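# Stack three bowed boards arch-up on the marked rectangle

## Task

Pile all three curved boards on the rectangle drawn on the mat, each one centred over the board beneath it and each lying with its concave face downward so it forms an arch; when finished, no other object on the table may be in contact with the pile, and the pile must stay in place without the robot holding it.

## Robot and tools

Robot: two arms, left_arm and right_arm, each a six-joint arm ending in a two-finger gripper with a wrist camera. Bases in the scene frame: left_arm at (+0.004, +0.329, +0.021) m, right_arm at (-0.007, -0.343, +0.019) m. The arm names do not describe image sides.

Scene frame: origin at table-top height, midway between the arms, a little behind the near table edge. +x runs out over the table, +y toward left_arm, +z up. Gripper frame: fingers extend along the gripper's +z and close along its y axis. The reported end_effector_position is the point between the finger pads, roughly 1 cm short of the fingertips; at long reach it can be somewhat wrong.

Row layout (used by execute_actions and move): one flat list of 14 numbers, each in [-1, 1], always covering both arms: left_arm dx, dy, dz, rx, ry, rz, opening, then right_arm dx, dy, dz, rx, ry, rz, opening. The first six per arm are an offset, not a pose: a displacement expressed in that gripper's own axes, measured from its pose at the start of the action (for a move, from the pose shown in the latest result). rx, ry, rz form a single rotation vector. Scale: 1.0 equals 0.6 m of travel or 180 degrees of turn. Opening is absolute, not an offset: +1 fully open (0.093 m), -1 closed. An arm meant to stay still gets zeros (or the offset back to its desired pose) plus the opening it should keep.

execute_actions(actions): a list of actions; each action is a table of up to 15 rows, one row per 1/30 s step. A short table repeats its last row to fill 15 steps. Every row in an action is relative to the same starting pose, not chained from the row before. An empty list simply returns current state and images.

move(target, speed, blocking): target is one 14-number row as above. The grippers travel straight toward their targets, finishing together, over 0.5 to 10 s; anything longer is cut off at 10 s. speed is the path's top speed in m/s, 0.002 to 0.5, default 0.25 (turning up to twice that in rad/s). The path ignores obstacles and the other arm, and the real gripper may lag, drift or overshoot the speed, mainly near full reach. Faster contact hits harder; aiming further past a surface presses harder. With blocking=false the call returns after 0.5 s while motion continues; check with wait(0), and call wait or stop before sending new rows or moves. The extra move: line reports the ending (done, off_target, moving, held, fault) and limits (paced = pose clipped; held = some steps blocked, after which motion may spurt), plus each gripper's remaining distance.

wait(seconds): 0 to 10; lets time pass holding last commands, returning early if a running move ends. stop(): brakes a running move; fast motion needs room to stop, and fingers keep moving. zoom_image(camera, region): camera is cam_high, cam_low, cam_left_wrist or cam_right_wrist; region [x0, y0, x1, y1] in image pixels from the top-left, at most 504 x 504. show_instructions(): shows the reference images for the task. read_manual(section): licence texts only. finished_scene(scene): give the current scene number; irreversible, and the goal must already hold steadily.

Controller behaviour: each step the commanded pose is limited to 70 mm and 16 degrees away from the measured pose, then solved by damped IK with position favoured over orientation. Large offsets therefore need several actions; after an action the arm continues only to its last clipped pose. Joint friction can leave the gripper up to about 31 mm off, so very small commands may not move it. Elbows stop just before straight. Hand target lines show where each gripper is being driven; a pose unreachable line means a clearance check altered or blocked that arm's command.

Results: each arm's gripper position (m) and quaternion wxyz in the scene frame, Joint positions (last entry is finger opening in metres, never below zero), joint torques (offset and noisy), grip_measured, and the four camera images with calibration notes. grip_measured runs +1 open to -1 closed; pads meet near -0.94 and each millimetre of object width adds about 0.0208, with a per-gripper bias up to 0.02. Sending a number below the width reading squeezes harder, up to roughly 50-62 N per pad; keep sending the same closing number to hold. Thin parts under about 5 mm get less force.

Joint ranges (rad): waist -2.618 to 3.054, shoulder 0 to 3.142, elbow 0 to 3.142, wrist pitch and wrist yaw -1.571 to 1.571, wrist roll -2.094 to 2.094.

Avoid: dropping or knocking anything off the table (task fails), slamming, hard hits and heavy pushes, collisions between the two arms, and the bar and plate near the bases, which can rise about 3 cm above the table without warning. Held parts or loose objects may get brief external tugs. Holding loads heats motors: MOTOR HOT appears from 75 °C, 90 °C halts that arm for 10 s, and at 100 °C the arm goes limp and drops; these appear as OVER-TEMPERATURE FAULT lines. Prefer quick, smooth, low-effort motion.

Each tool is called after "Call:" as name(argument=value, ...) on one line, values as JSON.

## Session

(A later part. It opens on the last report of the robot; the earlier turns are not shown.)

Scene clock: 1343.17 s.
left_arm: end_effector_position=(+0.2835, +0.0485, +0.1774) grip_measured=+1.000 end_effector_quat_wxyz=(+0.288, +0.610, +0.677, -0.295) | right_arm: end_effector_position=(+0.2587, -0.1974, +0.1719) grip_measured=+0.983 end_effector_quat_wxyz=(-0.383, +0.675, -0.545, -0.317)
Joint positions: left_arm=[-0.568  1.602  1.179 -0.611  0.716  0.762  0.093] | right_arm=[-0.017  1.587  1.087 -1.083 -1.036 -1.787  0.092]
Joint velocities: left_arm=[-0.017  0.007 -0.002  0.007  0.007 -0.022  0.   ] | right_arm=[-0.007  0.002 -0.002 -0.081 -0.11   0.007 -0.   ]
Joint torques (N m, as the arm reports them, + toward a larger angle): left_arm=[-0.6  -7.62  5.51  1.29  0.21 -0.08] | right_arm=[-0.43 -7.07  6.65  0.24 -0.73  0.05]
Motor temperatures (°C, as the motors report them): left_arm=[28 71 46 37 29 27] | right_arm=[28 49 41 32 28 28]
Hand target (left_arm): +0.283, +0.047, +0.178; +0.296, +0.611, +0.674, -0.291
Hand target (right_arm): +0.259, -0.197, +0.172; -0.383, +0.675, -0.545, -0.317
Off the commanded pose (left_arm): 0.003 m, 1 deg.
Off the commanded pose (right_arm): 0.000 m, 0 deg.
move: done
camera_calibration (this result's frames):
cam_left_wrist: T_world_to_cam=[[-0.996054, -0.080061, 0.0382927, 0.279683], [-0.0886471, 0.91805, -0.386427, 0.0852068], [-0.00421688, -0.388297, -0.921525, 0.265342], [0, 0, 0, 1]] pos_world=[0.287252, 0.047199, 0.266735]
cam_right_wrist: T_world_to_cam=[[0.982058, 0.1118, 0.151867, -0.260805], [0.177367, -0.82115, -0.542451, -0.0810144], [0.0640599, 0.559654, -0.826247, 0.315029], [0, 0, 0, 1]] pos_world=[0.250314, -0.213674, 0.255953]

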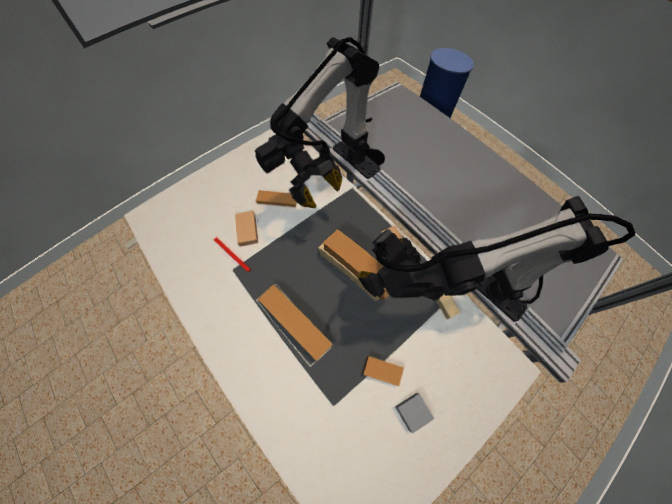

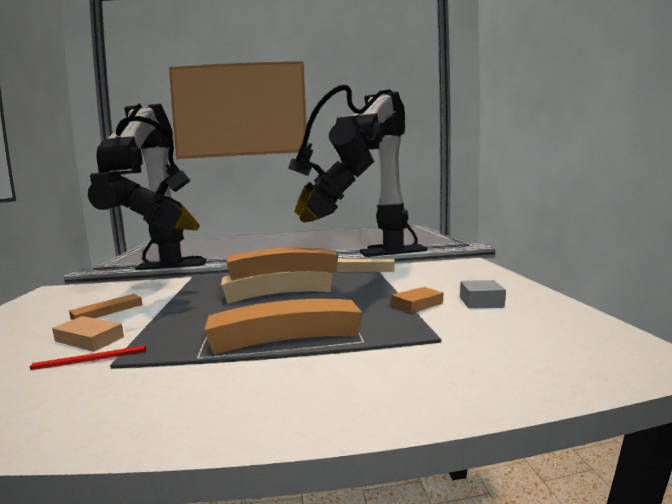

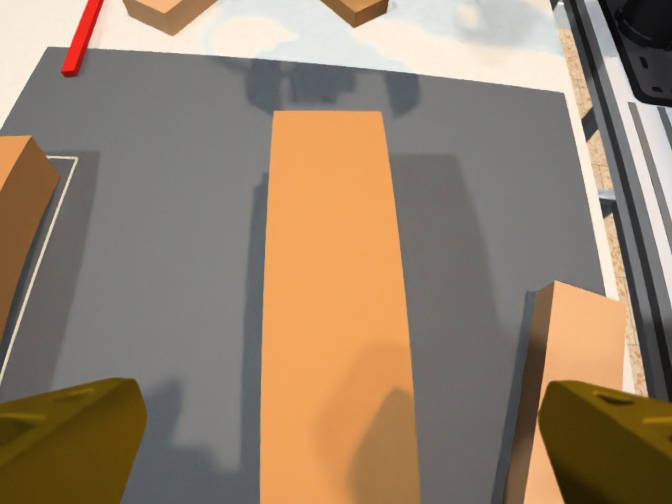

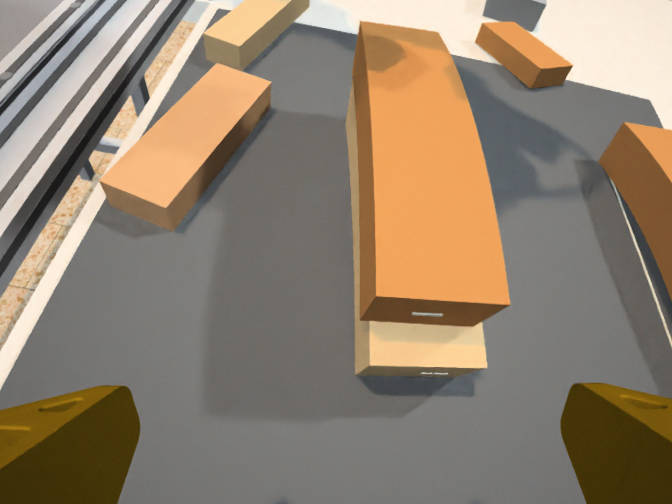

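Call:
wait(seconds=10)

Call:
wait(seconds=10)

Call:
wait(seconds=10)

Call:
wait(seconds=10)

Scene clock: 1356.53 s.
left_arm: end_effector_position=(+0.2840, +0.0484, +0.1775) grip_measured=+1.000 end_effector_quat_wxyz=(+0.289, +0.609, +0.677, -0.295) | right_arm: end_effector_position=(+0.2587, -0.1974, +0.1719) grip_measured=+0.983 end_effector_quat_wxyz=(-0.383, +0.675, -0.545, -0.317)
Joint positions: left_arm=[-0.568  1.602  1.179 -0.609  0.715  0.76   0.093] | right_arm=[-0.017  1.587  1.087 -1.083 -1.036 -1.787  0.092]
Joint velocities: left_arm=[-0.012  0.017 -0.002 -0.022  0.037  0.022  0.   ] | right_arm=[ 0.012  0.007  0.002 -0.007 -0.051  0.037 -0.   ]
Joint torques (N m, as the arm reports them, + toward a larger angle): left_arm=[-0.52 -7.83  5.36  1.3   0.21 -0.11] | right_arm=[-0.26 -7.09  6.48  0.24 -0.73  0.01]
Motor temperatures (°C, as the motors report them): left_arm=[28 68 46 38 29 27] | right_arm=[28 49 41 32 28 28]
Hand target (left_arm): +0.283, +0.047, +0.178; +0.296, +0.611, +0.674, -0.291
Hand target (right_arm): +0.259, -0.197, +0.172; -0.383, +0.675, -0.545, -0.317
Off the commanded pose (left_arm): 0.003 m, 1 deg.
Off the commanded pose (right_arm): 0.000 m, 0 deg.
wait: 10.00 s; at rest from the start
camera_calibration (this result's frames):
cam_left_wrist: T_world_to_cam=[[-0.995948, -0.0818486, 0.037264, 0.280381], [-0.0898963, 0.917777, -0.386788, 0.0858162], [-0.002542, -0.38857, -0.921416, 0.264944], [0, 0, 0, 1]] pos_world=[0.287633, 0.0471382, 0.266868]
cam_right_wrist: T_world_to_cam=[[0.982058, 0.1118, 0.151867, -0.260805], [0.177367, -0.82115, -0.542451, -0.0810144], [0.0640599, 0.559654, -0.826247, 0.315029], [0, 0, 0, 1]] pos_world=[0.250314, -0.213674, 0.255953]

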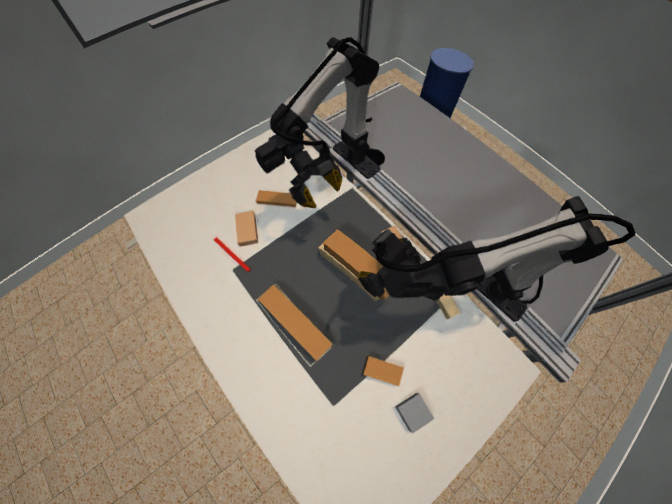

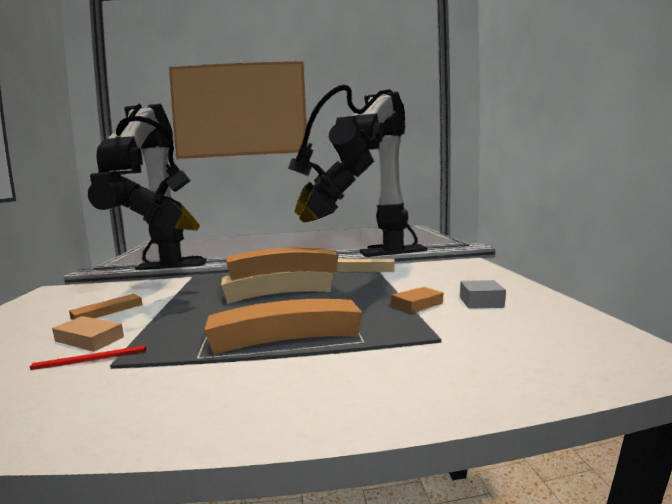

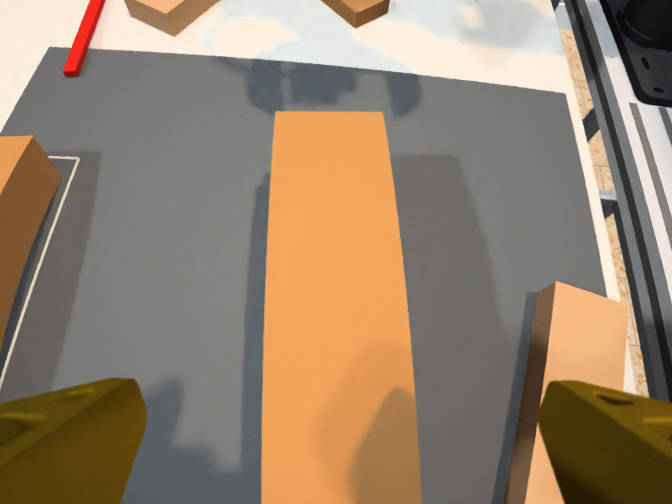

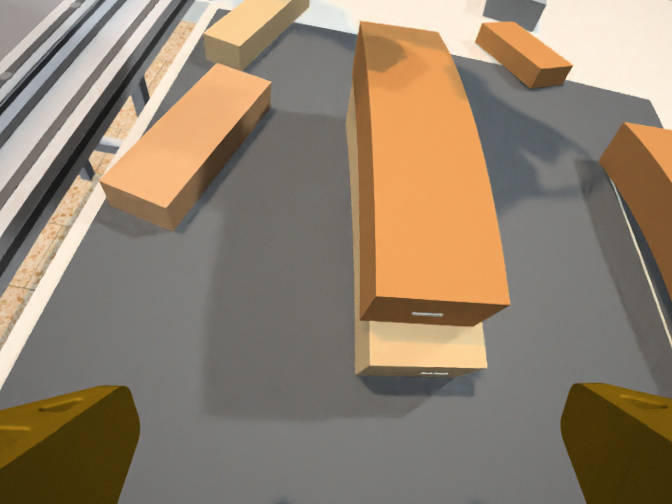

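Scene clock: 1366.53 s.
left_arm: end_effector_position=(+0.2840, +0.0484, +0.1775) grip_measured=+1.000 end_effector_quat_wxyz=(+0.289, +0.609, +0.677, -0.295) | right_arm: end_effector_position=(+0.2587, -0.1974, +0.1719) grip_measured=+0.983 end_effector_quat_wxyz=(-0.383, +0.675, -0.545, -0.317)
Joint positions: left_arm=[-0.568  1.602  1.179 -0.609  0.715  0.76   0.093] | right_arm=[-0.017  1.587  1.087 -1.083 -1.036 -1.787  0.092]
Joint velocities: left_arm=[-0.007  0.002  0.002 -0.022 -0.022  0.037  0.   ] | right_arm=[ 0.002  0.002 -0.002  0.007 -0.007  0.095  0.   ]
Joint torques (N m, as the arm reports them, + toward a larger angle): left_arm=[-0.61 -7.71  5.42  1.27  0.22 -0.13] | right_arm=[-0.4  -7.07  6.72  0.26 -0.73  0.03]
Motor temperatures (°C, as the motors report them): left_arm=[28 67 46 38 29 27] | right_arm=[28 49 41 32 28 28]
Hand target (left_arm): +0.283, +0.047, +0.178; +0.296, +0.611, +0.674, -0.291
Hand target (right_arm): +0.259, -0.197, +0.172; -0.383, +0.675, -0.545, -0.317
Off the commanded pose (left_arm): 0.003 m, 1 deg.
Off the commanded pose (right_arm): 0.000 m, 0 deg.
wait: 10.00 s; at rest by 0.17 s
camera_calibration (this result's frames):
cam_left_wrist: T_world_to_cam=[[-0.995948, -0.0818486, 0.037264, 0.280381], [-0.0898963, 0.917777, -0.386788, 0.0858162], [-0.002542, -0.38857, -0.921416, 0.264944], [0, 0, 0, 1]] pos_world=[0.287633, 0.0471382, 0.266868]
cam_right_wrist: T_world_to_cam=[[0.982058, 0.1118, 0.151867, -0.260805], [0.177367, -0.82115, -0.542451, -0.0810144], [0.0640599, 0.559654, -0.826247, 0.315029], [0, 0, 0, 1]] pos_world=[0.250314, -0.213674, 0.255953]

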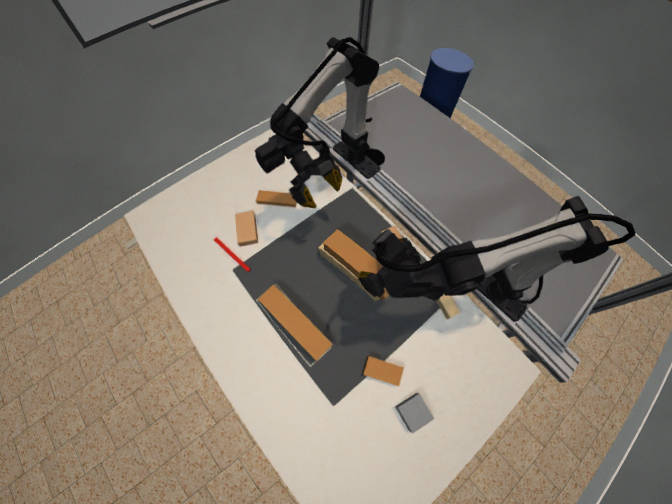

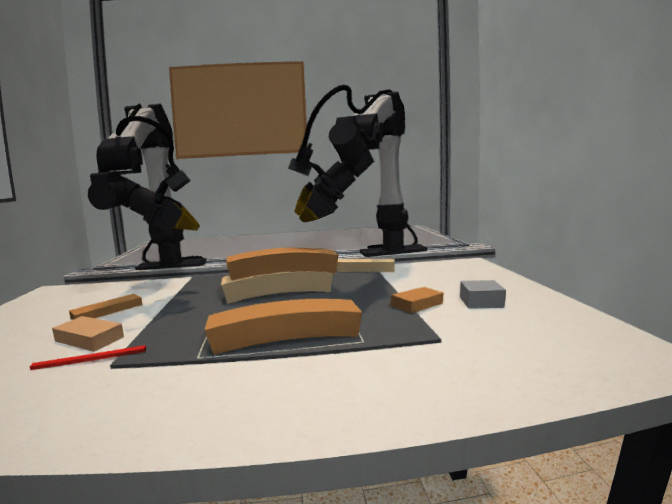

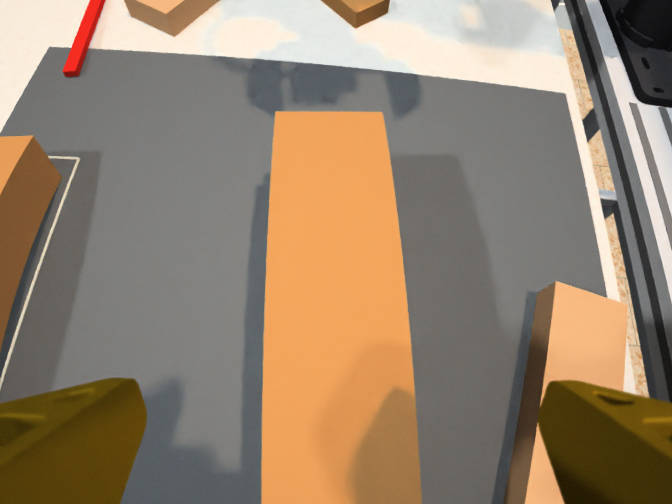

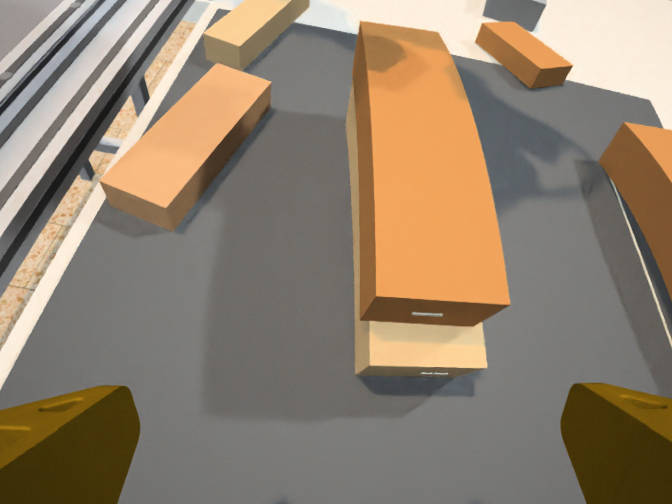

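Scene clock: 1376.53 s.
left_arm: end_effector_position=(+0.2840, +0.0484, +0.1775) grip_measured=+1.000 end_effector_quat_wxyz=(+0.289, +0.609, +0.677, -0.295) | right_arm: end_effector_position=(+0.2587, -0.1974, +0.1719) grip_measured=+0.983 end_effector_quat_wxyz=(-0.383, +0.675, -0.545, -0.317)
Joint positions: left_arm=[-0.568  1.602  1.179 -0.609  0.715  0.76   0.093] | right_arm=[-0.017  1.587  1.087 -1.083 -1.036 -1.787  0.092]
Joint velocities: left_arm=[-0.012 -0.017  0.017  0.007  0.066 -0.037  0.   ] | right_arm=[-0.012 -0.002 -0.002  0.007 -0.022  0.007 -0.   ]
Joint torques (N m, as the arm reports them, + toward a larger angle): left_arm=[-0.33 -7.62  5.59  1.33  0.19 -0.14] | right_arm=[-0.08 -6.94  6.55  0.21 -0.75  0.03]
Motor temperatures (°C, as the motors report them): left_arm=[28 66 46 39 29 27] | right_arm=[28 48 41 31 28 28]
Hand target (left_arm): +0.283, +0.047, +0.178; +0.296, +0.611, +0.674, -0.291
Hand target (right_arm): +0.259, -0.197, +0.172; -0.383, +0.675, -0.545, -0.317
Off the commanded pose (left_arm): 0.003 m, 1 deg.
Off the commanded pose (right_arm): 0.000 m, 0 deg.
wait: 10.00 s; at rest by 0.17 s
camera_calibration (this result's frames):
cam_left_wrist: T_world_to_cam=[[-0.995948, -0.0818486, 0.037264, 0.280381], [-0.0898963, 0.917777, -0.386788, 0.0858162], [-0.002542, -0.38857, -0.921416, 0.264944], [0, 0, 0, 1]] pos_world=[0.287633, 0.0471382, 0.266868]
cam_right_wrist: T_world_to_cam=[[0.982058, 0.1118, 0.151867, -0.260805], [0.177367, -0.82115, -0.542451, -0.0810144], [0.0640599, 0.559654, -0.826247, 0.315029], [0, 0, 0, 1]] pos_world=[0.250314, -0.213674, 0.255953]

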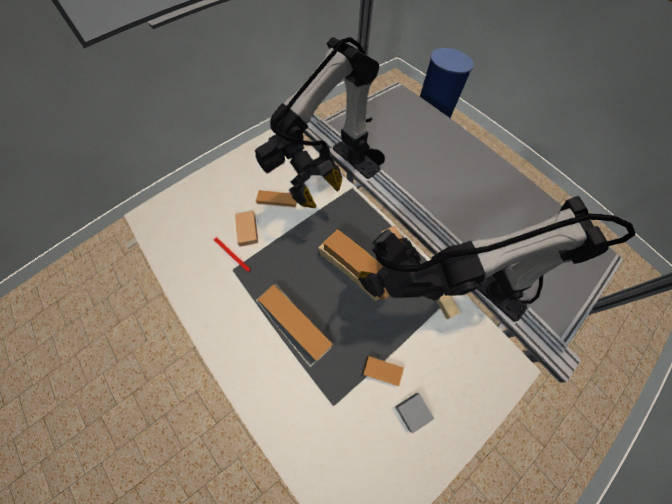

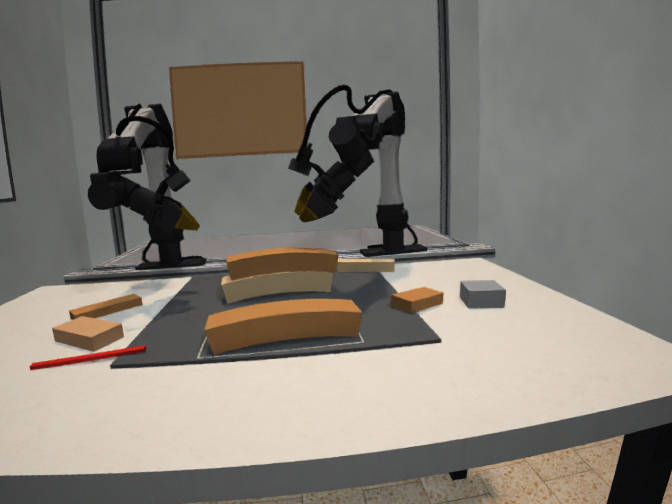

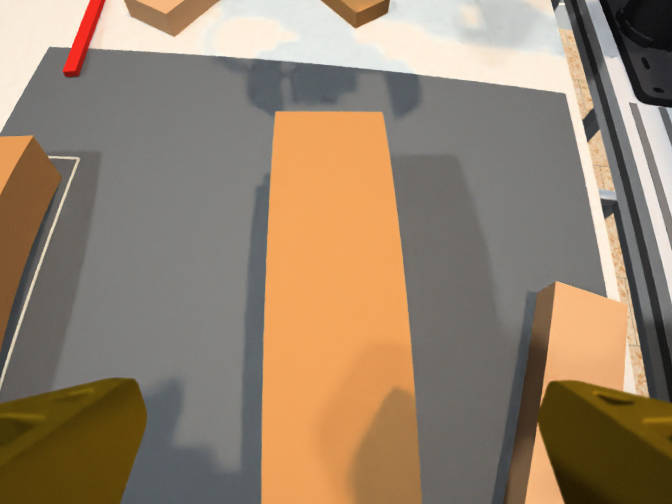

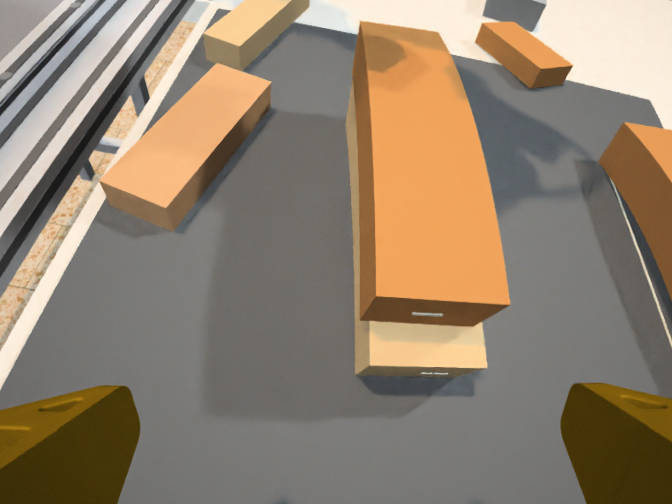

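Scene clock: 1386.53 s.
left_arm: end_effector_position=(+0.2840, +0.0484, +0.1775) grip_measured=+1.000 end_effector_quat_wxyz=(+0.289, +0.609, +0.677, -0.295) | right_arm: end_effector_position=(+0.2587, -0.1974, +0.1719) grip_measured=+0.983 end_effector_quat_wxyz=(-0.383, +0.675, -0.545, -0.317)
Joint positions: left_arm=[-0.568  1.602  1.179 -0.609  0.715  0.76   0.093] | right_arm=[-0.017  1.587  1.087 -1.083 -1.036 -1.787  0.092]
Joint velocities: left_arm=[ 0.007 -0.002  0.007  0.022 -0.007  0.007  0.   ] | right_arm=[-0.017 -0.002 -0.007  0.022  0.022 -0.022 -0.   ]
Joint torques (N m, as the arm reports them, + toward a larger angle): left_arm=[-0.43 -7.87  5.5   1.32  0.2  -0.17] | right_arm=[-0.26 -7.12  6.48  0.25 -0.69  0.02]
Motor temperatures (°C, as the motors report them): left_arm=[28 65 45 39 29 27] | right_arm=[28 48 41 31 28 28]
Hand target (left_arm): +0.283, +0.047, +0.178; +0.296, +0.611, +0.674, -0.291
Hand target (right_arm): +0.259, -0.197, +0.172; -0.383, +0.675, -0.545, -0.317
Off the commanded pose (left_arm): 0.003 m, 1 deg.
Off the commanded pose (right_arm): 0.000 m, 0 deg.
wait: 10.00 s; at rest by 0.17 s
camera_calibration (this result's frames):
cam_left_wrist: T_world_to_cam=[[-0.995948, -0.0818486, 0.037264, 0.280381], [-0.0898963, 0.917777, -0.386788, 0.0858162], [-0.002542, -0.38857, -0.921416, 0.264944], [0, 0, 0, 1]] pos_world=[0.287633, 0.0471382, 0.266868]
cam_right_wrist: T_world_to_cam=[[0.982058, 0.1118, 0.151867, -0.260805], [0.177367, -0.82115, -0.542451, -0.0810144], [0.0640599, 0.559654, -0.826247, 0.315029], [0, 0, 0, 1]] pos_world=[0.250314, -0.213674, 0.255953]

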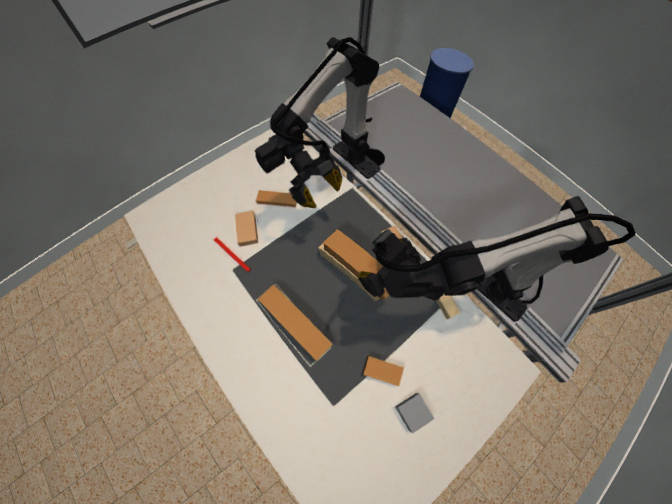

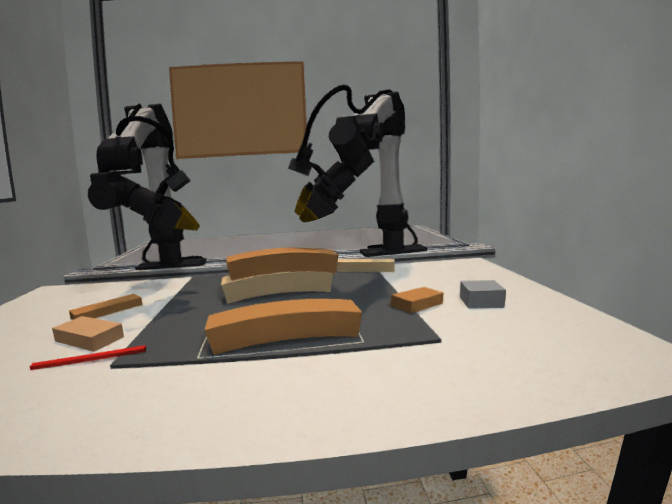

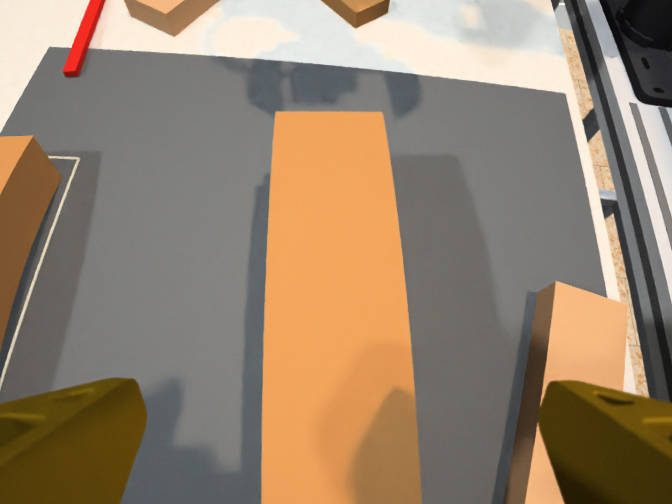

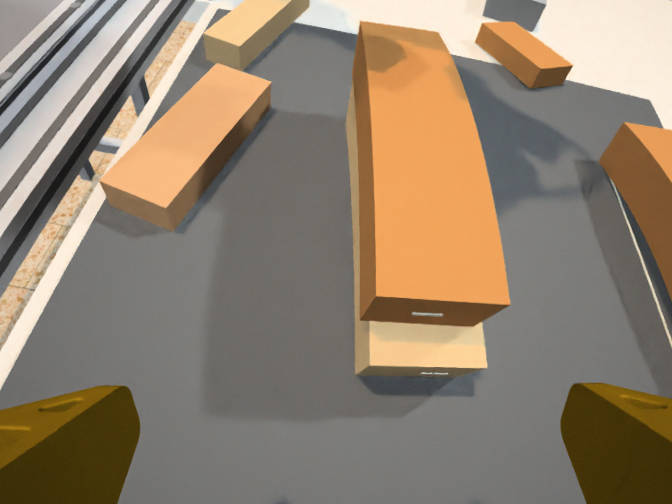

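Call:
move(target=[0.128,0.005,0.112,0,0,0,1,0,0,0,0,0,0,1], speed=0.15)

Call:
move(target=[0,0,0,0,0,0,-0.1,0,0,0,0,0,0,1])

Call:
move(target=[-0.11,0,-0.095,-0.01,-0.03,0.01,-0.1,0,0,0,0,0,0,1], speed=0.12)

Scene clock: 1390.47 s.
left_arm: end_effector_position=(+0.2839, +0.0502, +0.0801) grip_measured=+1.000 end_effector_quat_wxyz=(+0.288, +0.608, +0.679, -0.295) | right_arm: end_effector_position=(+0.2587, -0.1974, +0.1719) grip_measured=+0.983 end_effector_quat_wxyz=(-0.383, +0.675, -0.545, -0.317)
Joint positions: left_arm=[-0.568  1.744  0.919 -0.209  0.714  0.756  0.093] | right_arm=[-0.017  1.587  1.087 -1.083 -1.036 -1.787  0.092]
Joint velocities: left_arm=[-0.002 -0.002 -0.002  0.022  0.066  0.022  0.   ] | right_arm=[ 0.002 -0.007 -0.002  0.037 -0.051 -0.037  0.   ]
Joint torques (N m, as the arm reports them, + toward a larger angle): left_arm=[-0.73 -7.02  4.79  1.3   0.23 -0.2 ] | right_arm=[-0.13 -7.    6.69  0.25 -0.74  0.03]
Motor temperatures (°C, as the motors report them): left_arm=[28 64 45 39 29 27] | right_arm=[28 48 41 31 28 28]
Hand target (left_arm): +0.281, +0.048, +0.076; +0.289, +0.609, +0.677, -0.295
Hand target (right_arm): +0.259, -0.197, +0.172; -0.383, +0.675, -0.545, -0.317
Off the commanded pose (left_arm): 0.005 m, 0 deg.
Off the commanded pose (right_arm): 0.000 m, 0 deg.
move: done
camera_calibration (this result's frames):
cam_left_wrist: T_world_to_cam=[[-0.995594, -0.0843577, 0.0409328, 0.283782], [-0.0936284, 0.917898, -0.385612, 0.0473763], [-0.00504275, -0.387746, -0.921752, 0.176631], [0, 0, 0, 1]] pos_world=[0.287858, 0.0489405, 0.169463]
cam_right_wrist: T_world_to_cam=[[0.982058, 0.1118, 0.151867, -0.260805], [0.177367, -0.82115, -0.542451, -0.0810144], [0.0640599, 0.559654, -0.826247, 0.315029], [0, 0, 0, 1]] pos_world=[0.250314, -0.213674, 0.255953]

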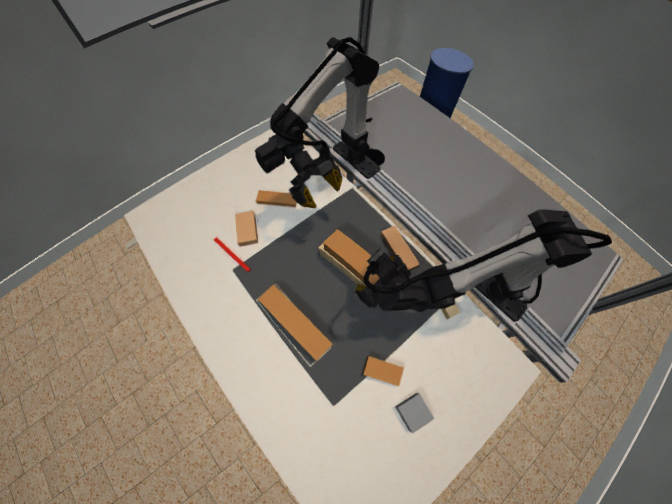

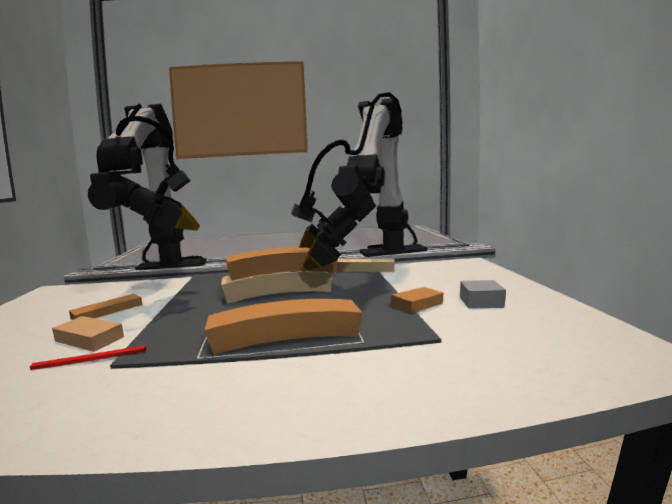

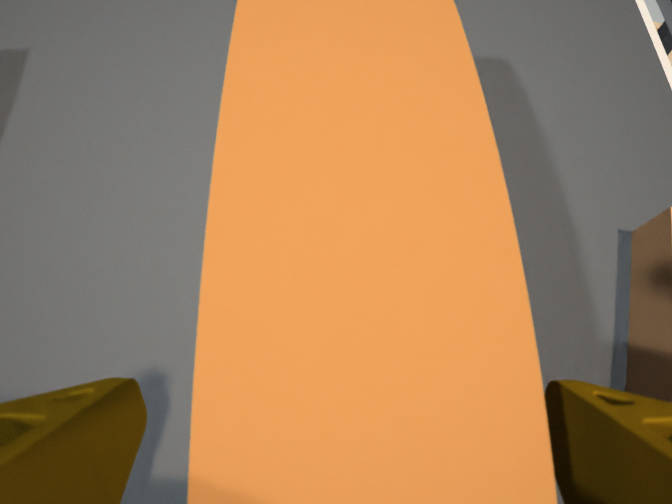

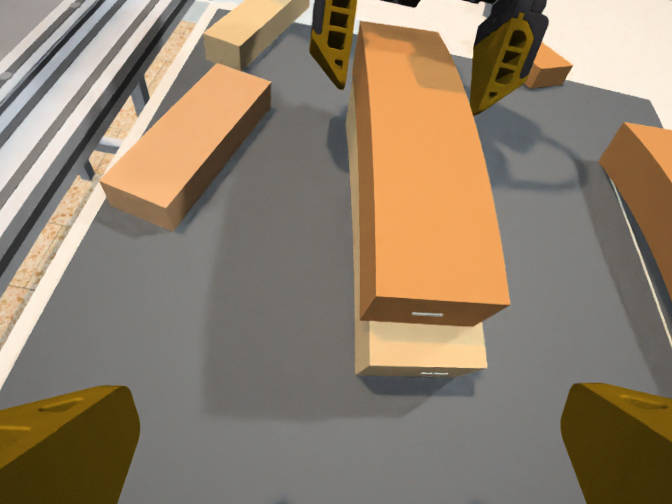

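Scene clock: 1390.97 s.
left_arm: end_effector_position=(+0.2830, +0.0502, +0.0801) grip_measured=+0.229 end_effector_quat_wxyz=(+0.286, +0.608, +0.679, -0.297) | right_arm: end_effector_position=(+0.2587, -0.1974, +0.1719) grip_measured=+0.983 end_effector_quat_wxyz=(-0.383, +0.675, -0.545, -0.317)
Joint positions: left_arm=[-0.568  1.744  0.919 -0.212  0.718  0.756  0.056] | right_arm=[-0.017  1.587  1.087 -1.083 -1.036 -1.787  0.092]
Joint velocities: left_arm=[-0.012 -0.017  0.012  0.066 -0.051  0.037 -0.   ] | right_arm=[ 0.007 -0.007 -0.002  0.037 -0.037  0.022  0.   ]
Joint torques (N m, as the arm reports them, + toward a larger angle): left_arm=[-0.05 -7.39  6.02  1.15  0.32 -0.1 ] | right_arm=[-0.06 -7.09  6.45  0.27 -0.75  0.02]
Motor temperatures (°C, as the motors report them): left_arm=[28 64 45 39 29 27] | right_arm=[28 48 41 31 28 28]
Hand target (left_arm): +0.284, +0.050, +0.080; +0.288, +0.608, +0.679, -0.295
Hand target (right_arm): +0.259, -0.197, +0.172; -0.383, +0.675, -0.545, -0.317
Off the commanded pose (left_arm): 0.001 m, 0 deg.
Off the commanded pose (right_arm): 0.000 m, 0 deg.
move: done
camera_calibration (this result's frames):
cam_left_wrist: T_world_to_cam=[[-0.995559, -0.0826177, 0.0451245, 0.282507], [-0.0936576, 0.917621, -0.386264, 0.0474111], [-0.00949503, -0.388775, -0.921284, 0.177892], [0, 0, 0, 1]] pos_world=[0.287382, 0.0489947, 0.169455]
cam_right_wrist: T_world_to_cam=[[0.982058, 0.1118, 0.151867, -0.260805], [0.177367, -0.82115, -0.542451, -0.0810144], [0.0640599, 0.559654, -0.826247, 0.315029], [0, 0, 0, 1]] pos_world=[0.250314, -0.213674, 0.255953]

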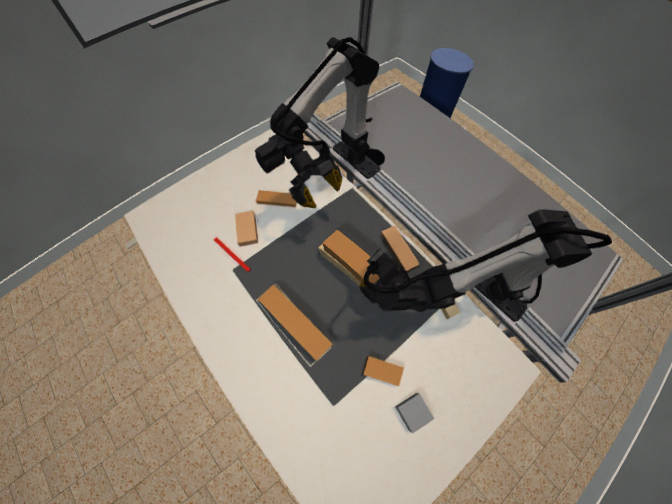

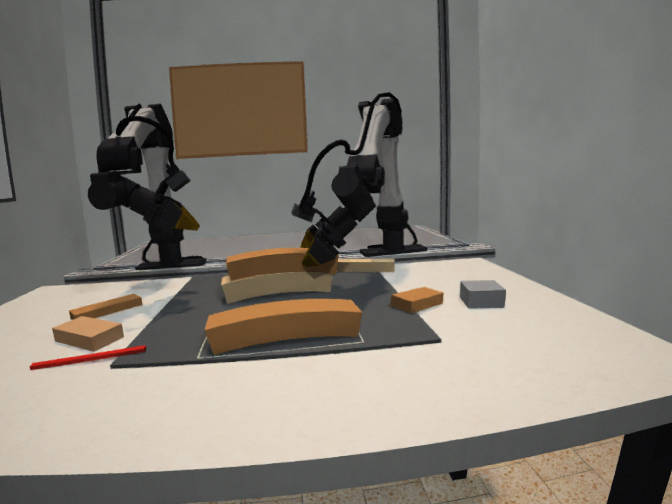

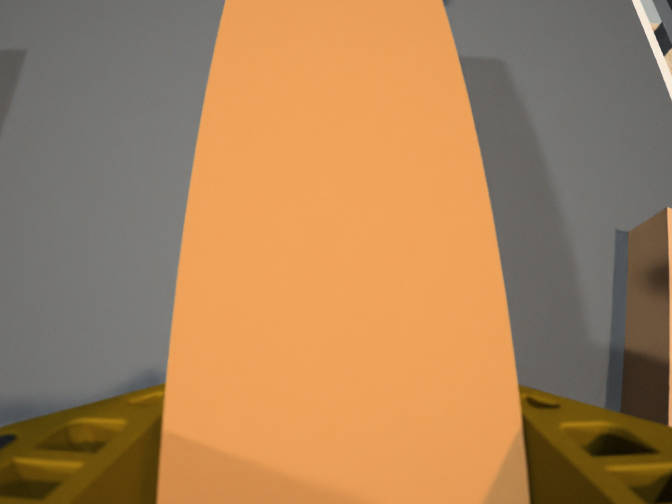

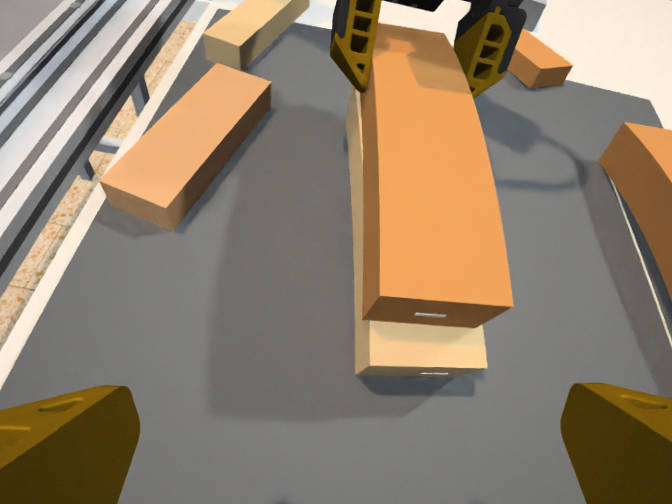

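Scene clock: 1392.30 s.
left_arm: end_effector_position=(+0.2748, +0.0605, +0.1313) grip_measured=+0.229 end_effector_quat_wxyz=(+0.279, +0.598, +0.691, -0.297) | right_arm: end_effector_position=(+0.2587, -0.1974, +0.1719) grip_measured=+0.983 end_effector_quat_wxyz=(-0.383, +0.675, -0.545, -0.317)
Joint positions: left_arm=[-0.553  1.606  1.001 -0.451  0.715  0.746  0.056] | right_arm=[-0.017  1.587  1.087 -1.083 -1.036 -1.787  0.092]
Joint velocities: left_arm=[-0.007 -0.007  0.002 -0.051  0.007 -0.037 -0.001] | right_arm=[ 0.012 -0.002  0.007  0.037 -0.037 -0.037 -0.001]
Joint torques (N m, as the arm reports them, + toward a larger angle): left_arm=[ 1.21 -8.93  9.17  1.48  0.96 -0.11] | right_arm=[-0.32 -7.06  6.44  0.24 -0.7   0.01]
Motor temperatures (°C, as the motors report them): left_arm=[28 64 45 39 29 27] | right_arm=[28 48 41 31 28 28]
Hand target (left_arm): +0.287, +0.051, +0.167; +0.331, +0.601, +0.659, -0.309
Hand target (right_arm): +0.259, -0.197, +0.172; -0.383, +0.675, -0.545, -0.317
Off the commanded pose (left_arm): 0.040 m, 7 deg.
Off the commanded pose (right_arm): 0.000 m, 0 deg.
move: off_target (left_arm)
camera_calibration (this result's frames):
cam_left_wrist: T_world_to_cam=[[-0.991999, -0.107219, 0.0666439, 0.270568], [-0.124462, 0.918986, -0.374131, 0.0637586], [-0.0211309, -0.379432, -0.924978, 0.232111], [0, 0, 0, 1]] pos_world=[0.281244, 0.0584873, 0.22052]
cam_right_wrist: T_world_to_cam=[[0.982058, 0.1118, 0.151867, -0.260805], [0.177367, -0.82115, -0.542451, -0.0810144], [0.0640599, 0.559654, -0.826247, 0.315029], [0, 0, 0, 1]] pos_world=[0.250314, -0.213674, 0.255953]

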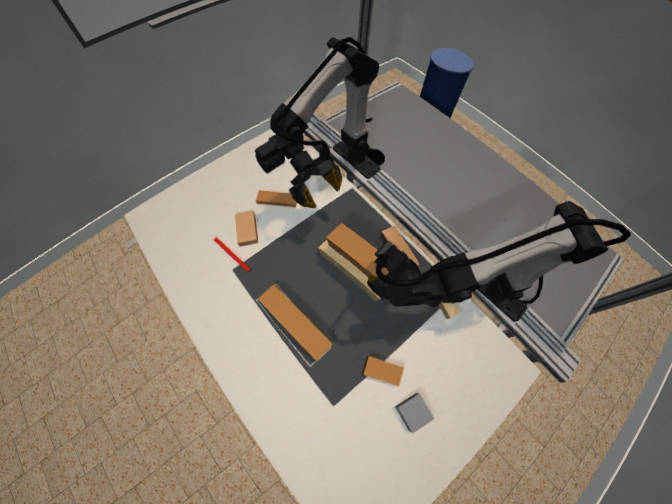

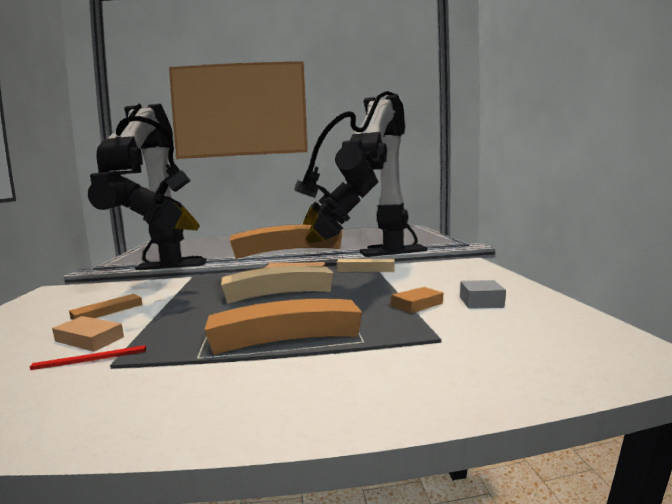

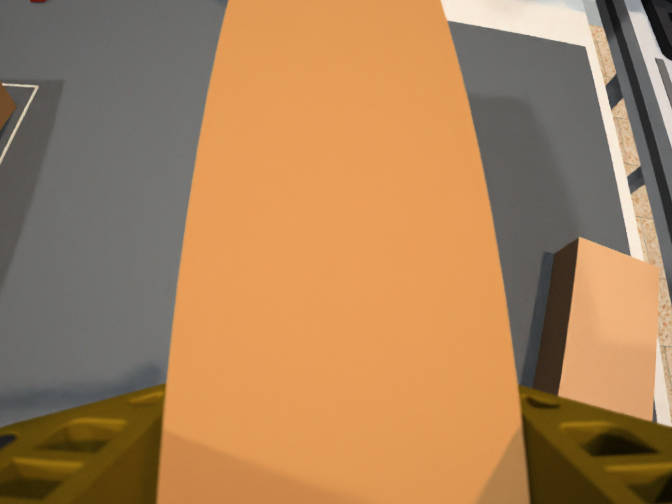

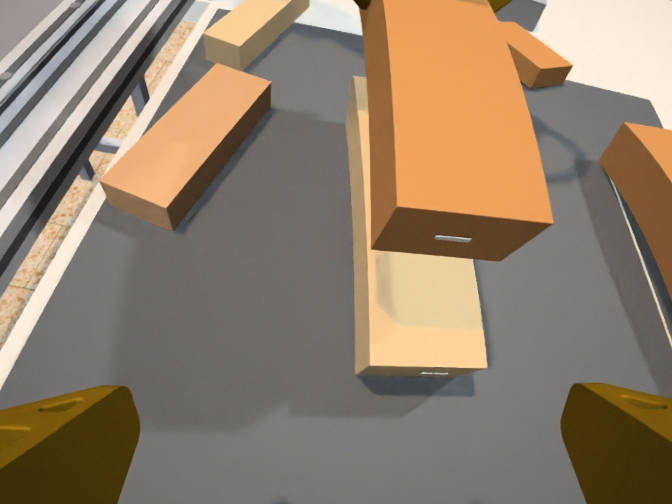

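Call:
move(target=[-0.085,0.429,0.01,-0.012,-0.04,0.027,-0.1,0,0,0,0,0,0,1], speed=0.15)

Call:
zoom_image(camera="cam_low", region=[150, 200, 410, 380])

Scene clock: 1400.77 s.
left_arm: end_effector_position=(+0.5315, +0.0538, +0.1097) grip_measured=+0.229 end_effector_quat_wxyz=(+0.303, +0.594, +0.684, -0.296) | right_arm: end_effector_position=(+0.2587, -0.1974, +0.1719) grip_measured=+0.983 end_effector_quat_wxyz=(-0.383, +0.675, -0.545, -0.317)
Joint positions: left_arm=[-0.34   2.711  2.629 -1.093  0.82   0.983  0.056] | right_arm=[-0.017  1.587  1.087 -1.083 -1.036 -1.787  0.092]
Joint velocities: left_arm=[-0.002  0.046  0.095 -0.11  -0.007  0.095 -0.001] | right_arm=[ 0.002 -0.017 -0.012  0.066 -0.022  0.051 -0.   ]
Joint torques (N m, as the arm reports them, + toward a larger angle): left_arm=[  0.99 -15.67   9.55   1.03   1.13  -0.02] | right_arm=[-0.18 -7.17  6.51  0.22 -0.72  0.  ]
Motor temperatures (°C, as the motors report them): left_arm=[28 66 47 39 30 27] | right_arm=[28 48 41 31 28 28]
Hand target (left_arm): +0.537, +0.051, +0.147; +0.349, +0.600, +0.652, -0.307
Hand target (right_arm): +0.259, -0.197, +0.172; -0.383, +0.675, -0.545, -0.317
Off the commanded pose (left_arm): 0.036 m, 6 deg.
Off the commanded pose (right_arm): 0.000 m, 0 deg.
move: off_target (left_arm)
camera_calibration (this result's frames):
cam_left_wrist: T_world_to_cam=[[-0.992444, -0.117565, 0.0351082, 0.530163], [-0.121583, 0.903883, -0.410138, 0.0969939], [0.0164843, -0.411308, -0.911347, 0.195299], [0, 0, 0, 1]] pos_world=[0.534731, 0.0549856, 0.199153]
cam_right_wrist: T_world_to_cam=[[0.982058, 0.1118, 0.151867, -0.260805], [0.177367, -0.82115, -0.542451, -0.0810144], [0.0640599, 0.559654, -0.826247, 0.315029], [0, 0, 0, 1]] pos_world=[0.250314, -0.213674, 0.255953]

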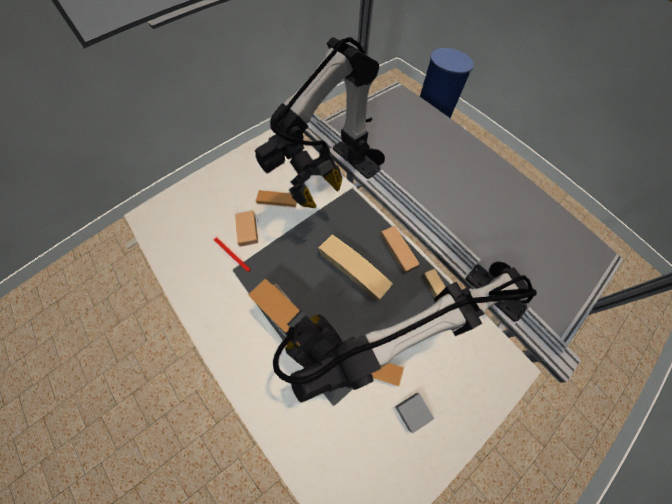

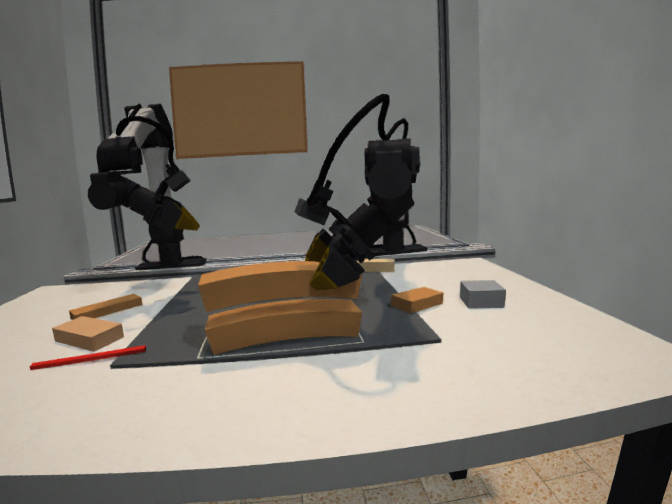

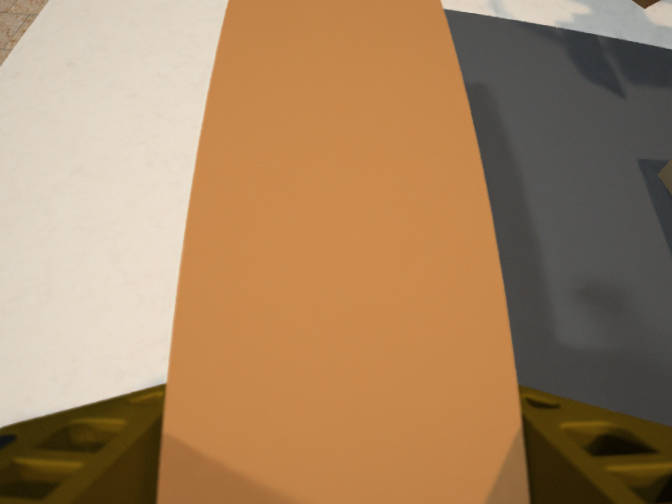

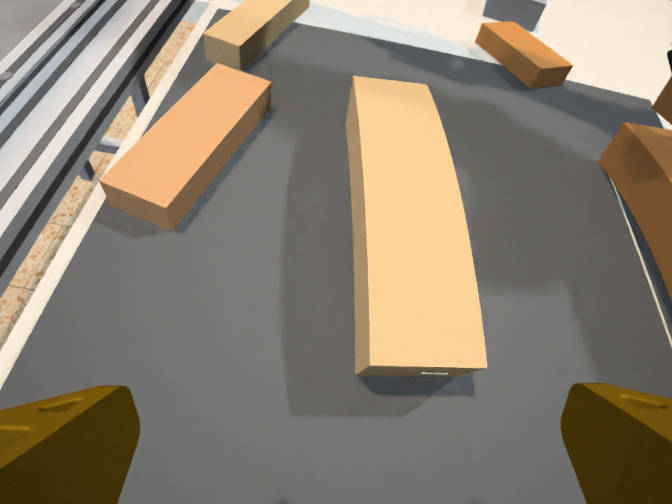

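Region (150, 200, 410, 380) of cam_low's 672x504 image, scaled by 1.938, with more detail than that image has; it fills the top 349 rows of this view, and the rest is white.

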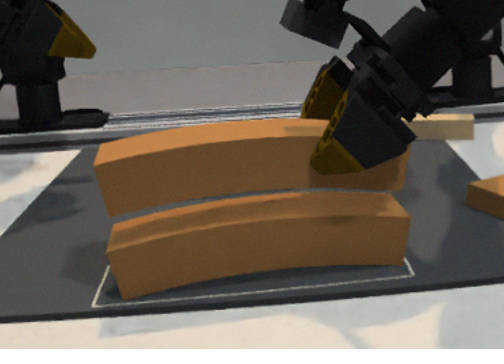

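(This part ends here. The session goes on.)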